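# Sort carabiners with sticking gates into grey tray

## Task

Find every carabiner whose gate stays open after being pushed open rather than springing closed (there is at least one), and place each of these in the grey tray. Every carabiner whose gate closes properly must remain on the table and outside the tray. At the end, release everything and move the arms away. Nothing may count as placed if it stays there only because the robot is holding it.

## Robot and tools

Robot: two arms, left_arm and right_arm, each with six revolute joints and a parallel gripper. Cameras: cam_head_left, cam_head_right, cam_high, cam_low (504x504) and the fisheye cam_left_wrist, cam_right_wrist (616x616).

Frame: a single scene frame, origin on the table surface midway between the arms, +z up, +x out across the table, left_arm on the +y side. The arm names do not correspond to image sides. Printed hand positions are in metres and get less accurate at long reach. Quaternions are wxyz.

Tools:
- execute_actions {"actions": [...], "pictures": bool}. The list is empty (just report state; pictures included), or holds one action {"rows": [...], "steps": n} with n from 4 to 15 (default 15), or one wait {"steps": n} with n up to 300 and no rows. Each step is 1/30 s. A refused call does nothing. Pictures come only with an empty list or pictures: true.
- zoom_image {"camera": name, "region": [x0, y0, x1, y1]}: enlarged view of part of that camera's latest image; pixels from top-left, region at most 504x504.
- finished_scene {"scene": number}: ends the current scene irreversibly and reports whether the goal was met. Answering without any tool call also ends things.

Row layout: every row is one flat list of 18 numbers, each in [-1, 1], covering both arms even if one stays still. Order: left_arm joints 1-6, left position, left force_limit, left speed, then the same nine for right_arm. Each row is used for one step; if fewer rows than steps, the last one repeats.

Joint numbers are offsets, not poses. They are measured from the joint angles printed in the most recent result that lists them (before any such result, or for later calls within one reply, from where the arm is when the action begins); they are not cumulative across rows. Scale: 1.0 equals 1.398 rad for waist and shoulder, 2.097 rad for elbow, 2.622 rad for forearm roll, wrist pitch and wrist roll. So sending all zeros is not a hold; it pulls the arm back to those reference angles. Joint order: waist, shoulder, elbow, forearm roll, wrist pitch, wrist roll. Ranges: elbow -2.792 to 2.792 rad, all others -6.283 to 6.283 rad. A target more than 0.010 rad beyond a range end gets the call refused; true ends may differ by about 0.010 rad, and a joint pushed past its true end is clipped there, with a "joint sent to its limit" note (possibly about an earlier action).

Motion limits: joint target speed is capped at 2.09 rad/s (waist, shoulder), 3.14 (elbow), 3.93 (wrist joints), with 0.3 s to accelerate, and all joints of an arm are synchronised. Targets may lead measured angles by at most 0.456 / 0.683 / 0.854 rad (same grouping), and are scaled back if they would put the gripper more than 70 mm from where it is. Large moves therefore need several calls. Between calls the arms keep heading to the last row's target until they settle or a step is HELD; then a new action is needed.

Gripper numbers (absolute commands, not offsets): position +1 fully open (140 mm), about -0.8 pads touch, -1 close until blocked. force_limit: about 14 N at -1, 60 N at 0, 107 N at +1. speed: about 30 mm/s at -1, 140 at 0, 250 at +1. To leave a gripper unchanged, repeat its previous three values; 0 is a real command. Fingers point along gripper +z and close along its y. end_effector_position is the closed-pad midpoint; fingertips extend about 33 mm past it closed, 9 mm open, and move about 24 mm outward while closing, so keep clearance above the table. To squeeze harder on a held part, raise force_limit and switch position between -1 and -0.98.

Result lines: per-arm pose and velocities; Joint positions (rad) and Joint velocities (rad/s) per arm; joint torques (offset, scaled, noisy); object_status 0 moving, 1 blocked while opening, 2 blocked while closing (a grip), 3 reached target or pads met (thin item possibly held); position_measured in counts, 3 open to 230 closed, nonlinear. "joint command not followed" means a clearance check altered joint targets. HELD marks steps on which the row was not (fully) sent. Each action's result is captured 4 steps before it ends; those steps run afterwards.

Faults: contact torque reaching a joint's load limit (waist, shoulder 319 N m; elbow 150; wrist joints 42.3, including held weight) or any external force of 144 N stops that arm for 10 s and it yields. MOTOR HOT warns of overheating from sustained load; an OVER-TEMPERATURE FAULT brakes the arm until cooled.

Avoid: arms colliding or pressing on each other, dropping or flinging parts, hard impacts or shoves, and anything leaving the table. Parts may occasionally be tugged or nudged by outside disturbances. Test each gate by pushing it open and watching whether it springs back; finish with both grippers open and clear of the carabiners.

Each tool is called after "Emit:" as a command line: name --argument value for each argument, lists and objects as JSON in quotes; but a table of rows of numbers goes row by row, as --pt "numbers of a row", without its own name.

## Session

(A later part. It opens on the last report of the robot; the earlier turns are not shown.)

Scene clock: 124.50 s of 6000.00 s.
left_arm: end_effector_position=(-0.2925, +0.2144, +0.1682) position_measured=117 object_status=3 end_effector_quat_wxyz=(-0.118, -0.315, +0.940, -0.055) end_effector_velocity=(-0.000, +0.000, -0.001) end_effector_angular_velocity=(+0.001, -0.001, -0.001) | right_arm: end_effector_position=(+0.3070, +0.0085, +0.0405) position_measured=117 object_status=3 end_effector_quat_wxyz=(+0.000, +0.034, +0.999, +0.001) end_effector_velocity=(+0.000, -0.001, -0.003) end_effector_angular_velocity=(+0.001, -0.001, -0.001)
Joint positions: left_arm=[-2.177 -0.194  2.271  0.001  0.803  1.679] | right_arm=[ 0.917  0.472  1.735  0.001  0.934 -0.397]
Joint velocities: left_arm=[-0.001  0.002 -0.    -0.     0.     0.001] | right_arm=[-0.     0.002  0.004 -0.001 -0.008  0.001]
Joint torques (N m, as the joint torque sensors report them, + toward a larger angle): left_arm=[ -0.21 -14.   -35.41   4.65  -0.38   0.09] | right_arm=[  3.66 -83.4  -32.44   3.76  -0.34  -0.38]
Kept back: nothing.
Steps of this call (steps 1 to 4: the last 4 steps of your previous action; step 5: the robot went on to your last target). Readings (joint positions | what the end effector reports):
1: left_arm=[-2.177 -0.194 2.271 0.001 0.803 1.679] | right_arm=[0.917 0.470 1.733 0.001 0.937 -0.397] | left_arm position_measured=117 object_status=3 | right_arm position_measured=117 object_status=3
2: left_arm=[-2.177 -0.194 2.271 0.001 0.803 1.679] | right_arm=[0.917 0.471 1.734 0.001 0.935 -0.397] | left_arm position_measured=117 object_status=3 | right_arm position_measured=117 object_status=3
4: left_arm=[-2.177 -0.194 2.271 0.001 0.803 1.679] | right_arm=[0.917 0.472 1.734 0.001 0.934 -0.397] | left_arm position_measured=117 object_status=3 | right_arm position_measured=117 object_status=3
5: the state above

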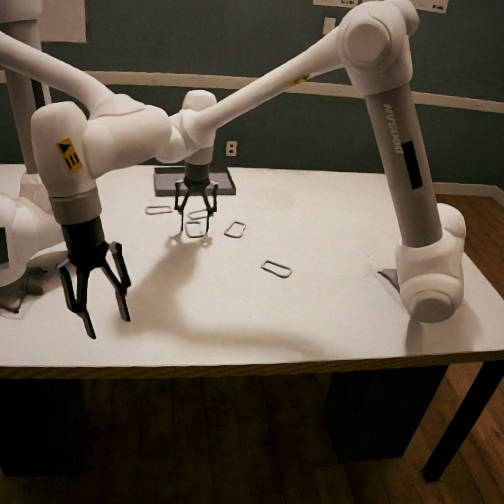

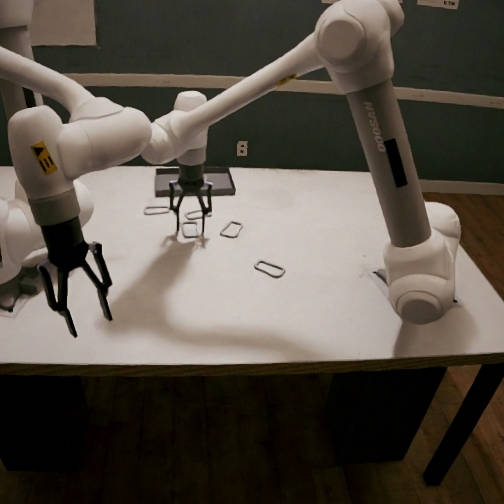

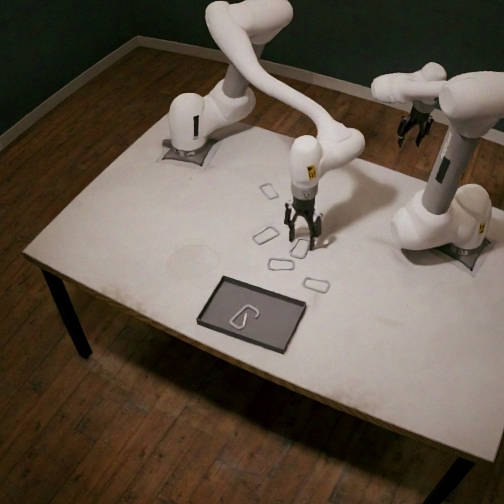

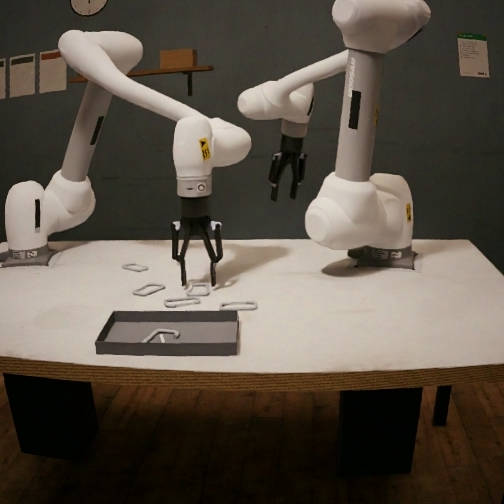

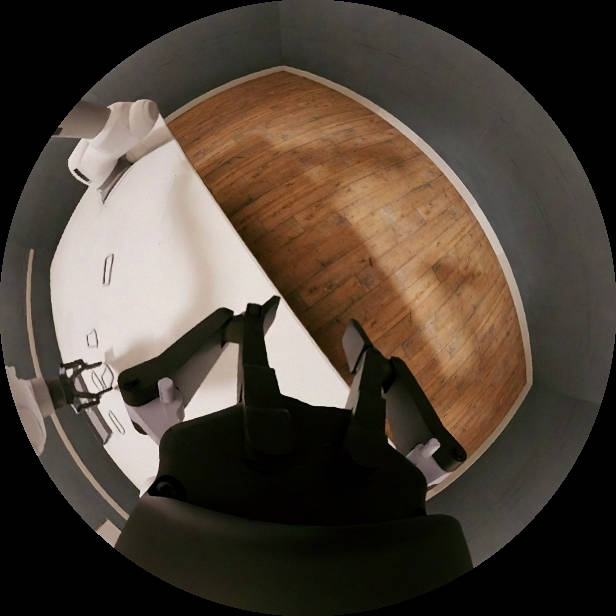

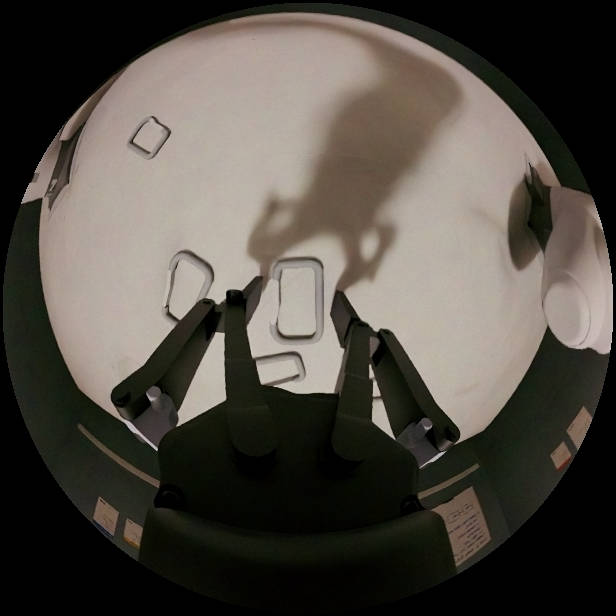

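Emit:
execute_actions --actions '[{"rows":[[0,0,0,0,0,0,0.1,-0.3,0.6,0,0,0,0,0,0,-0.32,-0.3,0.3]],"steps":15}]' --pictures true

Emit:
execute_actions --actions '[{"rows":[[0,0,0,0,0,0,0.1,-0.3,0.6,0,0,0,0,0,0,0.1,-0.3,0.5]],"steps":15}]' --pictures true

Scene clock: 125.27 s of 6000.00 s.
left_arm: end_effector_position=(-0.2925, +0.2144, +0.1682) position_measured=117 object_status=3 end_effector_quat_wxyz=(-0.118, -0.315, +0.940, -0.055) end_effector_velocity=(-0.000, +0.000, +0.001) end_effector_angular_velocity=(-0.000, +0.002, +0.001) | right_arm: end_effector_position=(+0.3072, +0.0086, +0.0406) position_measured=169 object_status=0 end_effector_quat_wxyz=(+0.000, +0.035, +0.999, +0.001) end_effector_velocity=(+0.000, +0.000, -0.001) end_effector_angular_velocity=(-0.001, +0.000, -0.001)
Joint positions: left_arm=[-2.177 -0.194  2.271  0.001  0.803  1.679] | right_arm=[ 0.917  0.472  1.734  0.001  0.934 -0.397]
Joint velocities: left_arm=[-0.001 -0.001  0.    -0.001 -0.    -0.002] | right_arm=[-0.     0.001 -0.001  0.     0.     0.001]
Joint torques (N m, as the joint torque sensors report them, + toward a larger angle): left_arm=[ -0.23 -14.41 -35.41   4.61  -0.57   0.1 ] | right_arm=[  3.51 -46.54 -13.14   4.14  -2.3   -0.1 ]
Steps of this call (steps 1 to 12: the robot went on to your last target; steps 13 to 23: the first 11 steps of this action). Readings (joint positions | what the end effector reports):
13: left_arm=[-2.177 -0.194 2.271 0.001 0.803 1.679] | right_arm=[0.917 0.472 1.735 0.001 0.933 -0.397] | left_arm position_measured=117 object_status=3 | right_arm position_measured=117 object_status=0
14: left_arm=[-2.177 -0.194 2.271 0.001 0.803 1.679] | right_arm=[0.917 0.472 1.735 0.001 0.933 -0.397] | left_arm position_measured=117 object_status=3 | right_arm position_measured=120 object_status=0
16: left_arm=[-2.177 -0.194 2.271 0.001 0.803 1.679] | right_arm=[0.917 0.472 1.735 0.001 0.933 -0.397] | left_arm position_measured=117 object_status=3 | right_arm position_measured=139 object_status=0
20: left_arm=[-2.177 -0.194 2.271 0.001 0.803 1.679] | right_arm=[0.917 0.472 1.734 0.001 0.934 -0.397] | left_arm position_measured=117 object_status=3 | right_arm position_measured=169 object_status=0
23: the state above

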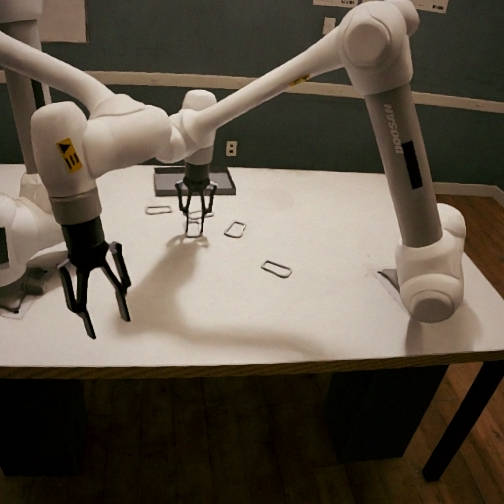

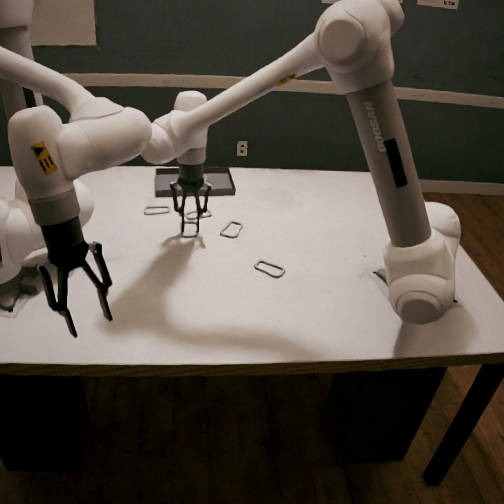

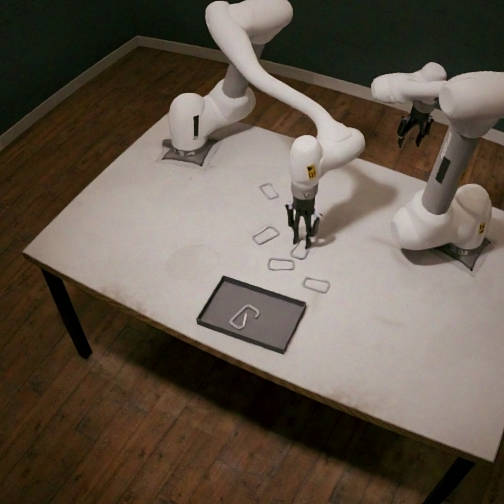

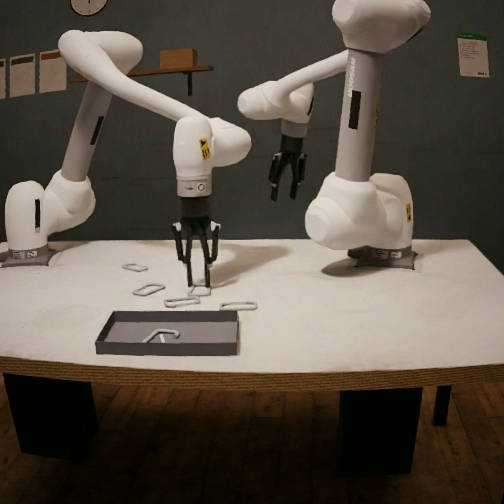

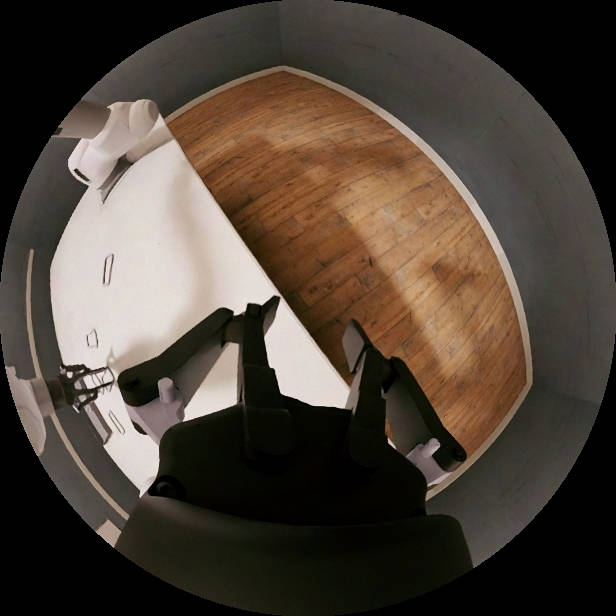

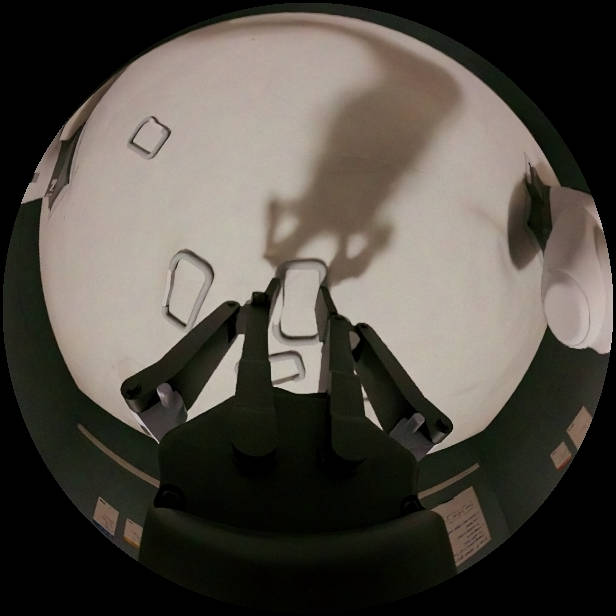

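Scene clock: 125.77 s of 6000.00 s.
left_arm: end_effector_position=(-0.2925, +0.2144, +0.1682) position_measured=117 object_status=3 end_effector_quat_wxyz=(-0.118, -0.315, +0.940, -0.055) end_effector_velocity=(-0.000, +0.000, +0.000) end_effector_angular_velocity=(-0.001, -0.000, -0.003) | right_arm: end_effector_position=(+0.3071, +0.0085, +0.0406) position_measured=117 object_status=0 end_effector_quat_wxyz=(+0.000, +0.035, +0.999, +0.001) end_effector_velocity=(+0.000, +0.001, +0.002) end_effector_angular_velocity=(+0.002, -0.001, +0.001)
Joint positions: left_arm=[-2.177 -0.194  2.271  0.001  0.803  1.679] | right_arm=[ 0.917  0.472  1.734  0.001  0.934 -0.397]
Joint velocities: left_arm=[-0.001 -0.     0.     0.    -0.     0.001] | right_arm=[ 0.    -0.002 -0.001  0.    -0.    -0.   ]
Joint torques (N m, as the joint torque sensors report them, + toward a larger angle): left_arm=[ -0.55 -14.79 -35.21   4.77  -0.49  -0.07] | right_arm=[  4.42 -82.34 -31.99   3.39  -0.05  -0.16]
Steps of this call (steps 1 to 4: the last 4 steps of your previous action; steps 5 to 15: the first 11 steps of this action, its rows measured from where the robot was after step 4). Readings (joint positions | what the end effector reports):
4: left_arm=[-2.177 -0.194 2.271 0.001 0.803 1.679] | right_arm=[0.917 0.472 1.734 0.001 0.934 -0.397] | left_arm position_measured=117 object_status=3 | right_arm position_measured=169 object_status=3
5: left_arm=[-2.177 -0.194 2.271 0.001 0.803 1.679] | right_arm=[0.917 0.472 1.734 0.001 0.934 -0.397] | left_arm position_measured=117 object_status=3 | right_arm position_measured=169 object_status=0
6: left_arm=[-2.177 -0.194 2.271 0.001 0.803 1.679] | right_arm=[0.917 0.472 1.735 0.001 0.934 -0.397] | left_arm position_measured=117 object_status=3 | right_arm position_measured=165 object_status=0
8: left_arm=[-2.177 -0.194 2.271 0.001 0.803 1.679] | right_arm=[0.917 0.472 1.735 0.001 0.934 -0.397] | left_arm position_measured=117 object_status=3 | right_arm position_measured=144 object_status=0
12: left_arm=[-2.177 -0.194 2.271 0.001 0.803 1.679] | right_arm=[0.917 0.472 1.735 0.001 0.934 -0.397] | left_arm position_measured=117 object_status=3 | right_arm position_measured=117 object_status=0
15: the state above

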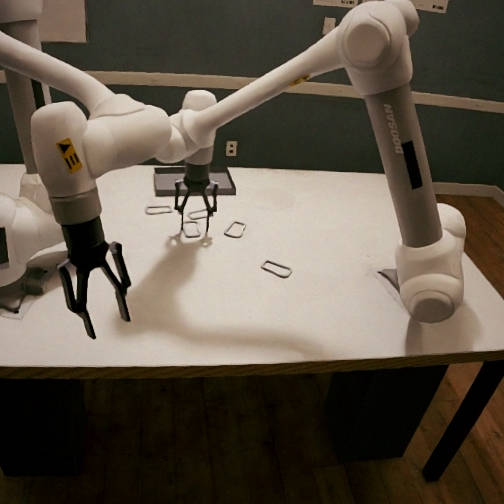

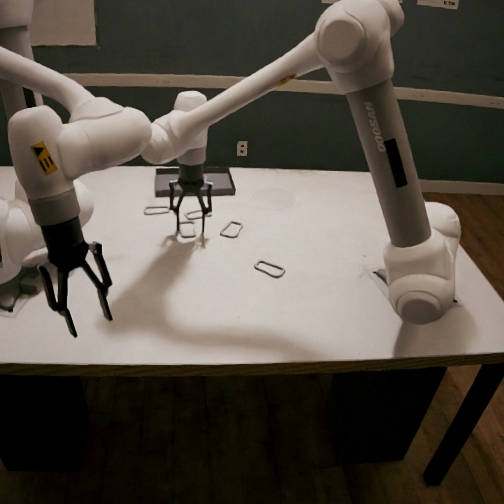

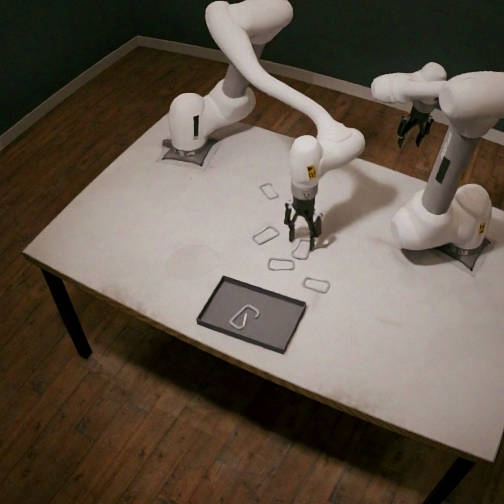

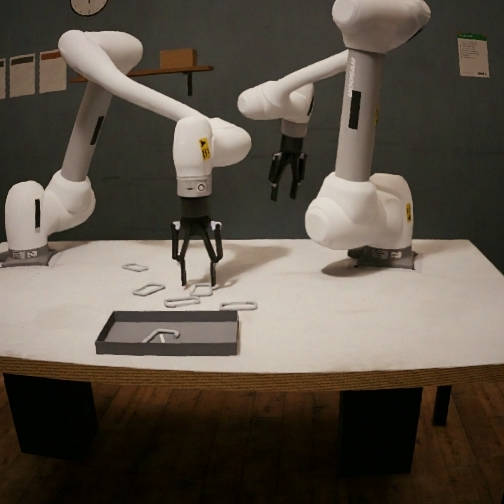

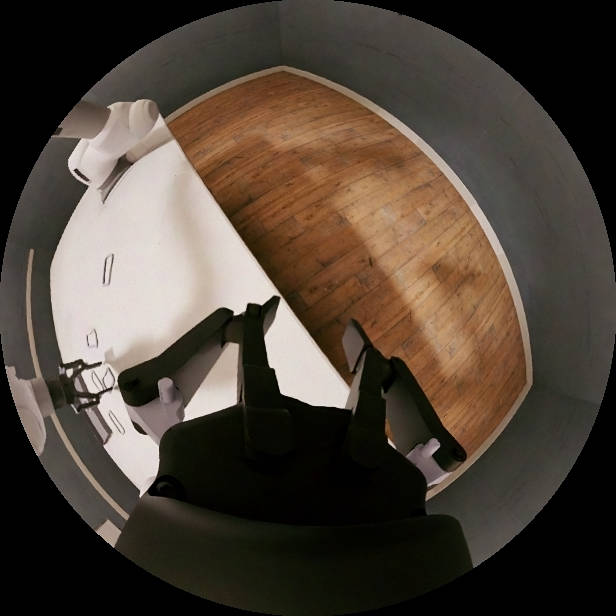

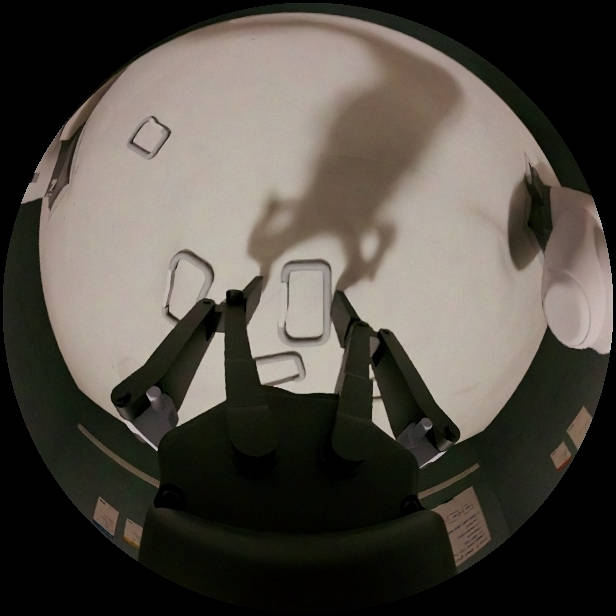

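Emit:
execute_actions --actions '[{"rows":[[0,0,0,0,0,0,0.1,-0.3,0.6,0,-0.002,0,0,0.001,0,-0.42,-0.3,0.3]],"steps":15}]' --pictures true

Emit:
execute_actions --actions '[{"steps":6}]' --pictures true

Scene clock: 126.37 s of 6000.00 s.
left_arm: end_effector_position=(-0.2925, +0.2144, +0.1682) position_measured=117 object_status=3 end_effector_quat_wxyz=(-0.118, -0.315, +0.940, -0.055) end_effector_velocity=(+0.000, -0.000, +0.000) end_effector_angular_velocity=(-0.001, +0.001, +0.001) | right_arm: end_effector_position=(+0.3069, +0.0080, +0.0426) position_measured=182 object_status=0 end_effector_quat_wxyz=(+0.000, +0.035, +0.999, +0.001) end_effector_velocity=(-0.000, +0.000, +0.001) end_effector_angular_velocity=(+0.001, +0.000, -0.000)
Joint positions: left_arm=[-2.177 -0.194  2.271  0.001  0.803  1.679] | right_arm=[ 0.917  0.469  1.734  0.001  0.936 -0.397]
Joint velocities: left_arm=[ 0.    -0.001 -0.    -0.    -0.    -0.   ] | right_arm=[ 0.    -0.001 -0.     0.001  0.    -0.   ]
Joint torques (N m, as the joint torque sensors report them, + toward a larger angle): left_arm=[ -0.94 -14.02 -35.24   4.77  -0.58   0.01] | right_arm=[  3.03 -82.29 -32.25   3.57  -0.2   -0.43]
Steps of this call (steps 1 to 4: the last 4 steps of your previous action; steps 5 to 7: the robot went on to your last target; steps 8 to 18: the first 11 steps of this action). Readings (joint positions | what the end effector reports):
8: left_arm=[-2.177 -0.194 2.271 0.001 0.803 1.679] | right_arm=[0.917 0.472 1.734 0.001 0.934 -0.397] | left_arm position_measured=117 object_status=3 | right_arm position_measured=117 object_status=0
9: left_arm=[-2.177 -0.194 2.271 0.001 0.803 1.679] | right_arm=[0.917 0.471 1.734 0.001 0.934 -0.397] | left_arm position_measured=117 object_status=3 | right_arm position_measured=120 object_status=0
11: left_arm=[-2.177 -0.194 2.271 0.001 0.803 1.679] | right_arm=[0.917 0.470 1.734 0.001 0.935 -0.397] | left_arm position_measured=117 object_status=3 | right_arm position_measured=139 object_status=0
15: left_arm=[-2.177 -0.194 2.271 0.001 0.803 1.679] | right_arm=[0.917 0.469 1.734 0.001 0.936 -0.397] | left_arm position_measured=117 object_status=3 | right_arm position_measured=176 object_status=0
18: the state above

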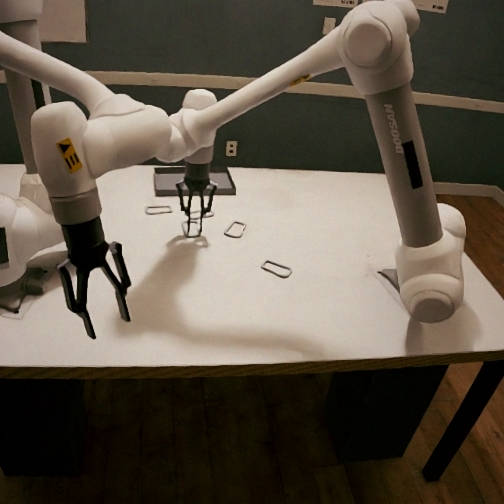

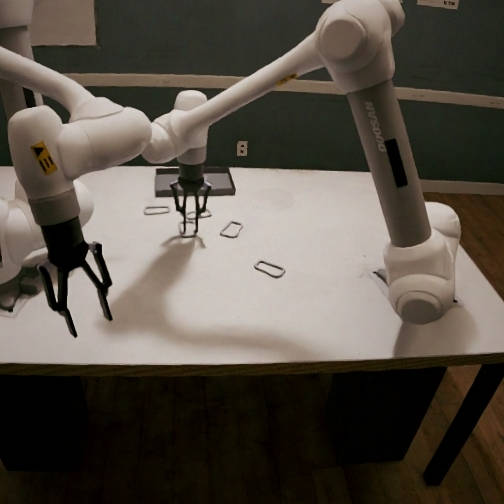

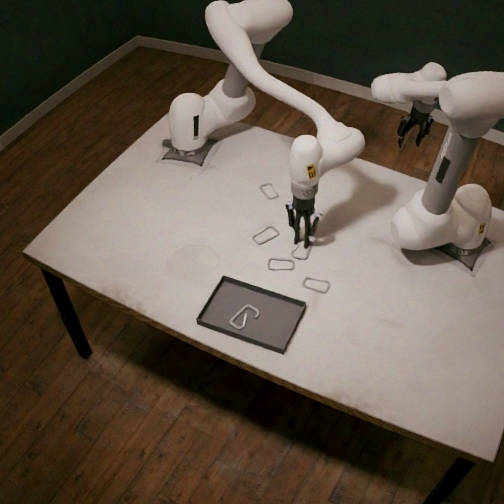

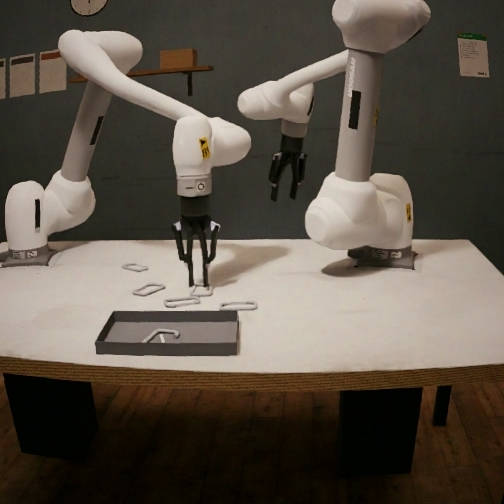

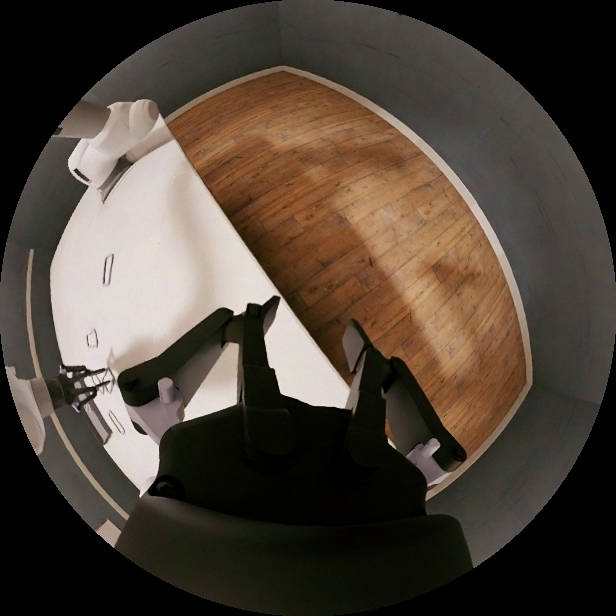

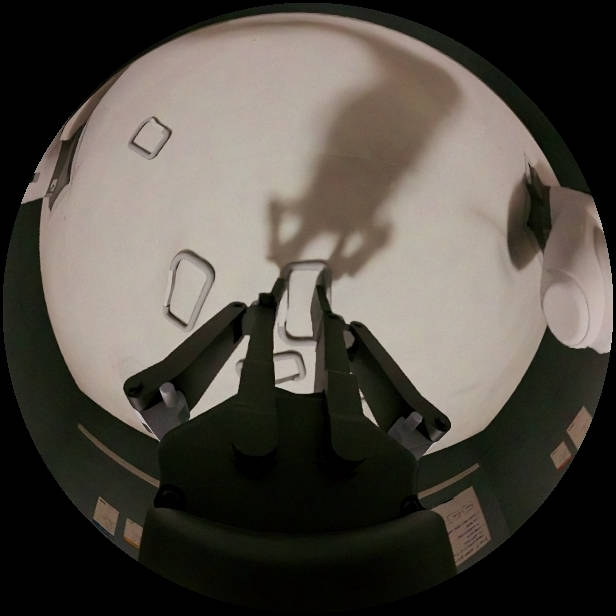

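Scene clock: 126.57 s of 6000.00 s.
left_arm: end_effector_position=(-0.2925, +0.2144, +0.1682) position_measured=117 object_status=3 end_effector_quat_wxyz=(-0.118, -0.315, +0.940, -0.055) end_effector_velocity=(+0.001, -0.000, -0.000) end_effector_angular_velocity=(+0.000, -0.000, +0.002) | right_arm: end_effector_position=(+0.3069, +0.0080, +0.0426) position_measured=182 object_status=3 end_effector_quat_wxyz=(+0.000, +0.035, +0.999, +0.001) end_effector_velocity=(+0.000, -0.000, -0.001) end_effector_angular_velocity=(-0.002, +0.001, +0.000)
Joint positions: left_arm=[-2.177 -0.194  2.271  0.001  0.803  1.679] | right_arm=[ 0.917  0.469  1.734  0.001  0.936 -0.397]
Joint velocities: left_arm=[ 0.002  0.     0.     0.     0.    -0.   ] | right_arm=[-0.     0.002  0.     0.    -0.    -0.001]
Joint torques (N m, as the joint torque sensors report them, + toward a larger angle): left_arm=[  0.12 -14.68 -35.68   4.68  -0.5    0.04] | right_arm=[  3.74 -80.14 -31.66   3.62  -0.42  -0.19]
Kept back: nothing.
Steps of this call (steps 1 to 4: the last 4 steps of your previous action; steps 5 to 6: the robot went on to your last target). Readings (joint positions | what the end effector reports):
1: left_arm=[-2.177 -0.194 2.271 0.001 0.803 1.679] | right_arm=[0.917 0.469 1.734 0.001 0.936 -0.397] | left_arm position_measured=117 object_status=3 | right_arm position_measured=182 object_status=0
2: left_arm=[-2.177 -0.194 2.271 0.001 0.803 1.679] | right_arm=[0.917 0.469 1.734 0.001 0.936 -0.397] | left_arm position_measured=117 object_status=3 | right_arm position_measured=182 object_status=0
4: left_arm=[-2.177 -0.194 2.271 0.001 0.803 1.679] | right_arm=[0.917 0.469 1.734 0.001 0.936 -0.397] | left_arm position_measured=117 object_status=3 | right_arm position_measured=182 object_status=3
6: the state above

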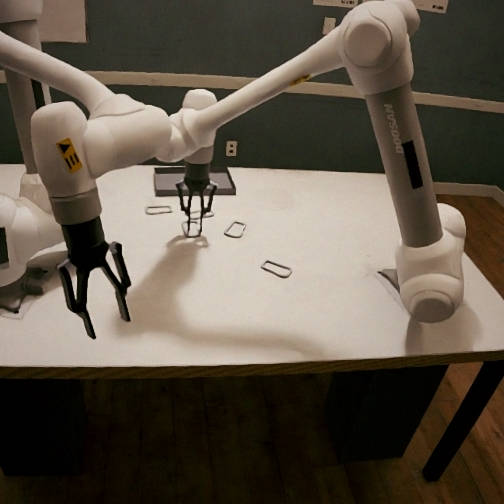

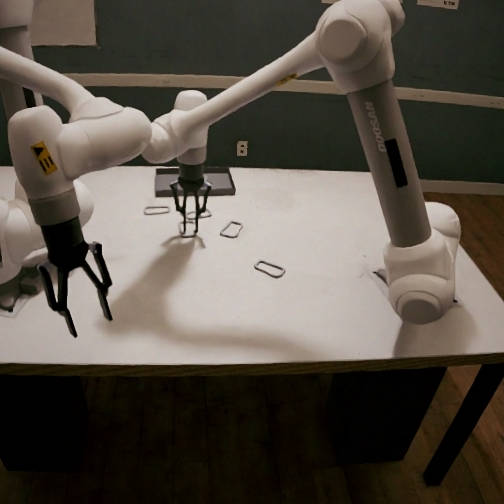

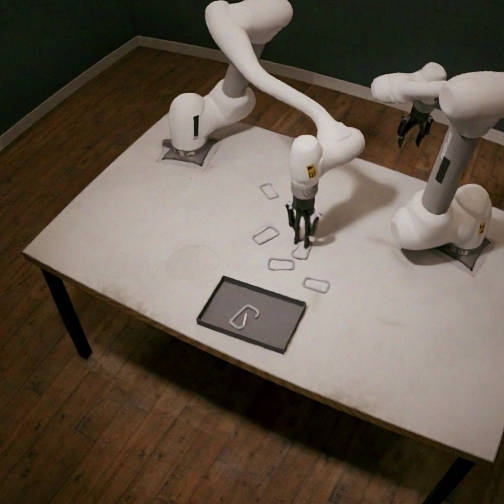

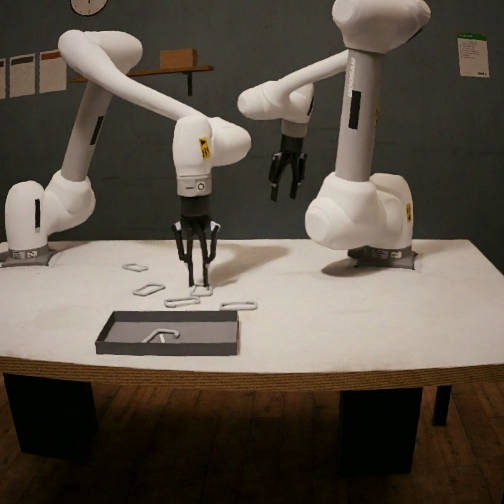

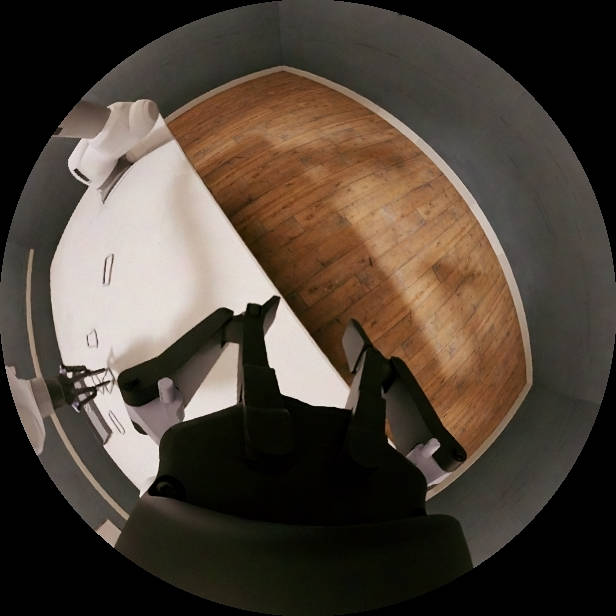

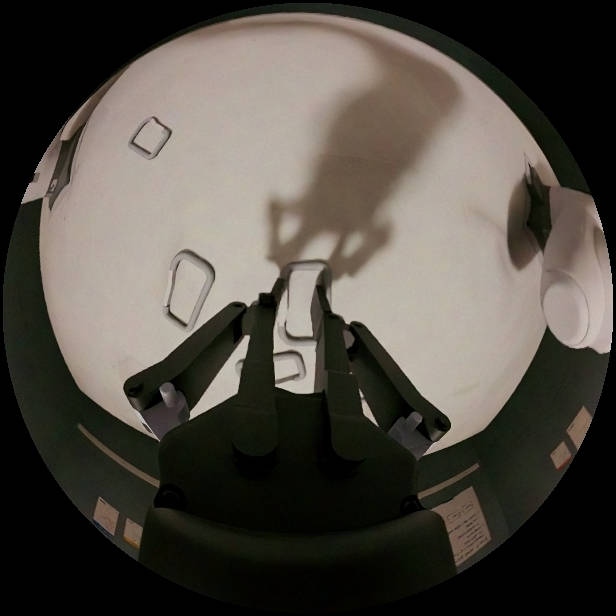

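Emit:
zoom_image --camera "cam_right_wrist" --region '[250, 245, 360, 355]'

Region (250, 245, 360, 355) of cam_right_wrist's 616x616 image, scaled by 4.582, with more detail than that image has.

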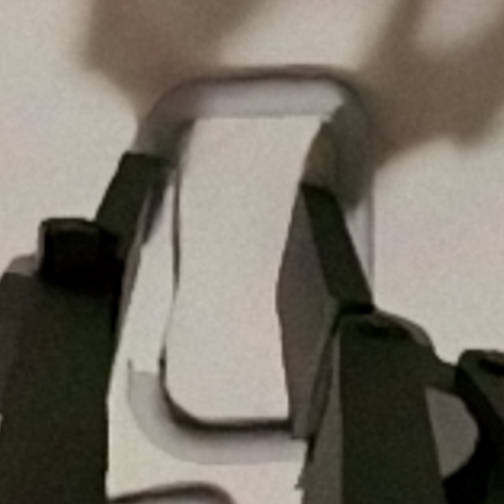

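Emit:
execute_actions --actions '[{"rows":[[0,0,0,0,0,0,0.1,-0.3,0.6,0,0,0,0,0,0,0.1,-0.3,0.6],[0,0,0,0,0,0,0.1,-0.3,0.6,0,0,0,0,0,0,0.1,-0.3,0.6],[0,0,0,0,0,0,0.1,-0.3,0.6,0,0,0,0,0,0,0.1,-0.3,0.6],[0,0,0,0,0,0,0.1,-0.3,0.6,0,0,0,0,0,0,0.1,-0.3,0.6],[0,0,0,0,0,0,0.1,-0.3,0.6,0,0,0,0,0,0,0.1,-0.3,0.6],[0,0,0,0,0,0,0.1,-0.3,0.6,0,0.001,-0.002,0,0,0,0.1,-0.3,0.6],[0,0,0,0,0,0,0.1,-0.3,0.6,0,0.001,-0.002,0,0,0,0.1,-0.3,0.6],[0,0,0,0,0,0,0.1,-0.3,0.6,0,0.001,-0.002,0,0,0,0.1,-0.3,0.6],[0,0,0,0,0,0,0.1,-0.3,0.6,0,0.004,-0.002,0,0,0,0.1,-0.3,0.6]],"steps":15}]'

Emit:
execute_actions --actions '[{"rows":[[0,0,0,0,0,0,0.1,-0.3,0.6,0,0,0,0,0,0,-0.36,-0.3,0.2]],"steps":15}]'

Emit:
execute_actions --actions '[{"steps":6}]' --pictures true

Scene clock: 127.60 s of 6000.00 s.
left_arm: end_effector_position=(-0.2925, +0.2144, +0.1682) position_measured=117 object_status=3 end_effector_quat_wxyz=(-0.118, -0.315, +0.940, -0.055) end_effector_velocity=(+0.001, -0.001, -0.000) end_effector_angular_velocity=(+0.001, -0.001, +0.002) | right_arm: end_effector_position=(+0.3078, +0.0099, +0.0419) position_measured=117 object_status=0 end_effector_quat_wxyz=(+0.000, +0.035, +0.999, +0.001) end_effector_velocity=(-0.001, -0.002, -0.027) end_effector_angular_velocity=(-0.031, +0.016, +0.000)
Joint positions: left_arm=[-2.177 -0.194  2.271  0.001  0.803  1.679] | right_arm=[ 0.917  0.472  1.731  0.001  0.936 -0.397]
Joint velocities: left_arm=[ 0.002  0.001 -0.    -0.     0.     0.001] | right_arm=[ 0.     0.038 -0.003  0.001 -0.    -0.001]
Joint torques (N m, as the joint torque sensors report them, + toward a larger angle): left_arm=[ -0.09 -14.67 -35.27   4.57  -0.51   0.03] | right_arm=[  4.43 -86.5  -32.77   3.83  -0.06  -0.2 ]
Steps of this call (steps 1 to 15: the robot went on to your last target; steps 16 to 20: nothing new was sent; steps 21 to 31: the first 11 steps of this action). Readings (joint positions | what the end effector reports):
21: left_arm=[-2.177 -0.194 2.271 0.001 0.803 1.679] | right_arm=[0.917 0.469 1.734 0.001 0.936 -0.397] | left_arm position_measured=117 object_status=3 | right_arm position_measured=182 object_status=0
22: left_arm=[-2.177 -0.194 2.271 0.001 0.803 1.679] | right_arm=[0.917 0.469 1.734 0.001 0.936 -0.397] | left_arm position_measured=117 object_status=3 | right_arm position_measured=178 object_status=0
24: left_arm=[-2.177 -0.194 2.271 0.001 0.803 1.679] | right_arm=[0.917 0.469 1.734 0.001 0.936 -0.397] | left_arm position_measured=117 object_status=3 | right_arm position_measured=156 object_status=0
28: left_arm=[-2.177 -0.194 2.271 0.001 0.803 1.679] | right_arm=[0.917 0.469 1.732 0.001 0.936 -0.397] | left_arm position_measured=117 object_status=3 | right_arm position_measured=117 object_status=0
31: the state above

Scene clock: 128.10 s of 6000.00 s.
left_arm: end_effector_position=(-0.2925, +0.2144, +0.1682) position_measured=117 object_status=3 end_effector_quat_wxyz=(-0.118, -0.315, +0.940, -0.055) end_effector_velocity=(-0.001, +0.001, +0.000) end_effector_angular_velocity=(-0.000, +0.001, -0.003) | right_arm: end_effector_position=(+0.3080, +0.0101, +0.0408) position_measured=174 object_status=0 end_effector_quat_wxyz=(+0.000, +0.035, +0.999, +0.001) end_effector_velocity=(-0.001, -0.001, -0.002) end_effector_angular_velocity=(-0.003, +0.001, +0.000)
Joint positions: left_arm=[-2.177 -0.194  2.271  0.001  0.803  1.679] | right_arm=[ 0.917  0.474  1.73   0.001  0.936 -0.397]
Joint velocities: left_arm=[-0.002 -0.001 -0.    -0.     0.     0.001] | right_arm=[ 0.     0.001  0.002 -0.     0.     0.   ]
Joint torques (N m, as the joint torque sensors report them, + toward a larger angle): left_arm=[ -0.59 -14.57 -35.21   4.61  -0.53   0.01] | right_arm=[  4.68 -53.38 -16.6    3.91  -1.51  -0.14]
Steps of this call (steps 1 to 4: the last 4 steps of your previous action; steps 5 to 15: the first 11 steps of this action, its rows measured from where the robot was after step 4). Readings (joint positions | what the end effector reports):
4: left_arm=[-2.177 -0.194 2.271 0.001 0.803 1.679] | right_arm=[0.917 0.474 1.730 0.001 0.936 -0.397] | left_arm position_measured=117 object_status=3 | right_arm position_measured=117 object_status=3
5: left_arm=[-2.177 -0.194 2.271 0.001 0.803 1.679] | right_arm=[0.917 0.474 1.730 0.001 0.936 -0.397] | left_arm position_measured=117 object_status=3 | right_arm position_measured=117 object_status=0
6: left_arm=[-2.177 -0.194 2.271 0.001 0.803 1.679] | right_arm=[0.917 0.474 1.730 0.001 0.936 -0.397] | left_arm position_measured=117 object_status=3 | right_arm position_measured=120 object_status=0
8: left_arm=[-2.177 -0.194 2.271 0.001 0.803 1.679] | right_arm=[0.917 0.474 1.730 0.001 0.936 -0.397] | left_arm position_measured=117 object_status=3 | right_arm position_measured=137 object_status=0
12: left_arm=[-2.177 -0.194 2.271 0.001 0.803 1.679] | right_arm=[0.917 0.474 1.730 0.001 0.936 -0.397] | left_arm position_measured=117 object_status=3 | right_arm position_measured=171 object_status=0
15: the state above

Scene clock: 128.30 s of 6000.00 s.
left_arm: end_effector_position=(-0.2925, +0.2144, +0.1682) position_measured=117 object_status=3 end_effector_quat_wxyz=(-0.118, -0.315, +0.940, -0.055) end_effector_velocity=(+0.001, -0.001, +0.000) end_effector_angular_velocity=(-0.000, +0.001, +0.004) | right_arm: end_effector_position=(+0.3079, +0.0100, +0.0407) position_measured=174 object_status=3 end_effector_quat_wxyz=(+0.000, +0.035, +0.999, +0.001) end_effector_velocity=(-0.000, -0.001, -0.001) end_effector_angular_velocity=(-0.002, +0.001, +0.001)
Joint positions: left_arm=[-2.177 -0.194  2.271  0.001  0.803  1.679] | right_arm=[ 0.917  0.474  1.73   0.001  0.936 -0.397]
Joint velocities: left_arm=[ 0.002 -0.     0.     0.    -0.    -0.002] | right_arm=[ 0.     0.001  0.001 -0.    -0.    -0.001]
Joint torques (N m, as the joint torque sensors report them, + toward a larger angle): left_arm=[ -0.08 -14.43 -35.37   4.71  -0.45   0.02] | right_arm=[  4.37 -50.1  -12.9    4.06  -0.13  -0.14]
Kept back: nothing.
Steps of this call (steps 1 to 4: the last 4 steps of your previous action; steps 5 to 6: the robot went on to your last target). Readings (joint positions | what the end effector reports):
1: left_arm=[-2.177 -0.194 2.271 0.001 0.803 1.679] | right_arm=[0.917 0.474 1.730 0.001 0.936 -0.397] | left_arm position_measured=117 object_status=3 | right_arm position_measured=174 object_status=0
2: left_arm=[-2.177 -0.194 2.271 0.001 0.803 1.679] | right_arm=[0.917 0.474 1.730 0.001 0.936 -0.397] | left_arm position_measured=117 object_status=3 | right_arm position_measured=174 object_status=0
4: left_arm=[-2.177 -0.194 2.271 0.001 0.803 1.679] | right_arm=[0.917 0.474 1.730 0.001 0.936 -0.397] | left_arm position_measured=117 object_status=3 | right_arm position_measured=174 object_status=3
6: the state above

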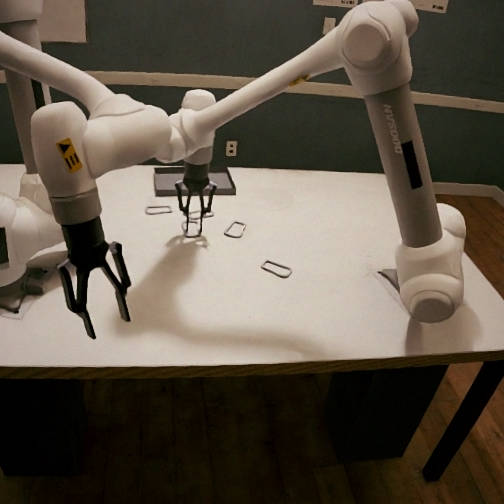

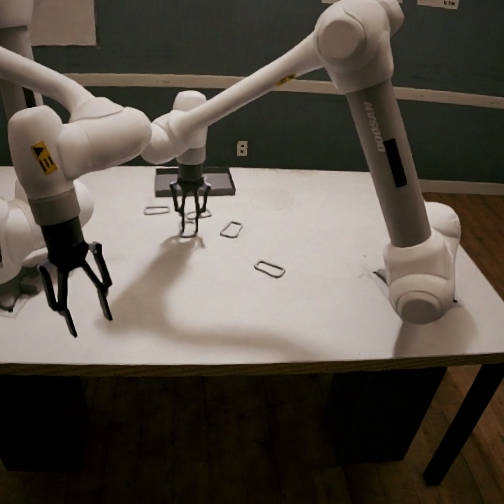

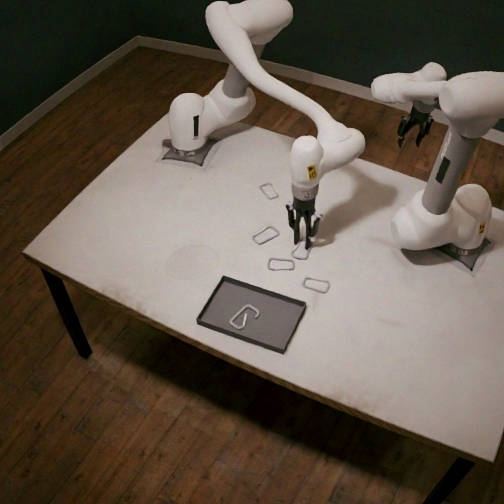

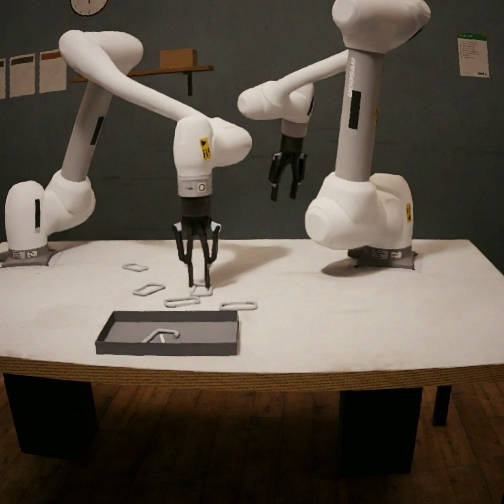

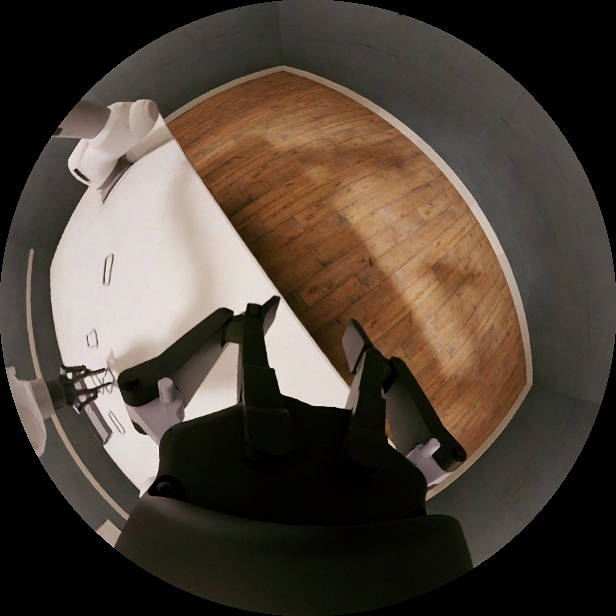

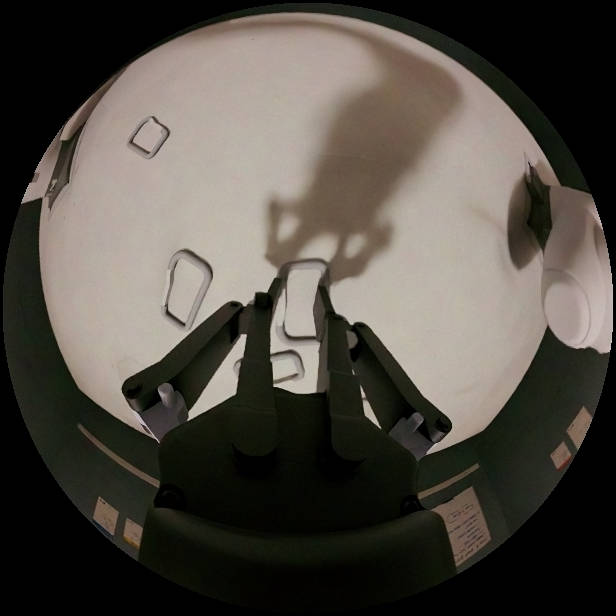

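Emit:
zoom_image --camera "cam_low" --region '[170, 260, 230, 305]'

Emit:
zoom_image --camera "cam_head_left" --region '[170, 205, 220, 245]'

Region (170, 260, 230, 305) of cam_low's 504x504 image, scaled by 8.400, with more detail than that image has; it fills the top 378 rows of this view, and the rest is white.

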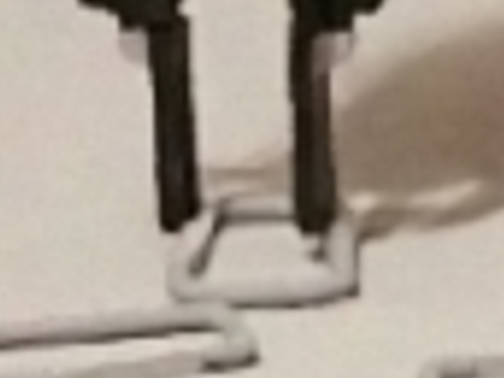

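Region (170, 205, 220, 245) of cam_head_left's 504x504 image, scaled by 10.080, with more detail than that image has; it fills the top 403 rows of this view, and the rest is white.

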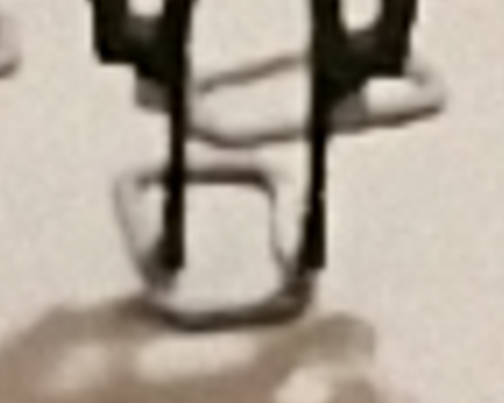

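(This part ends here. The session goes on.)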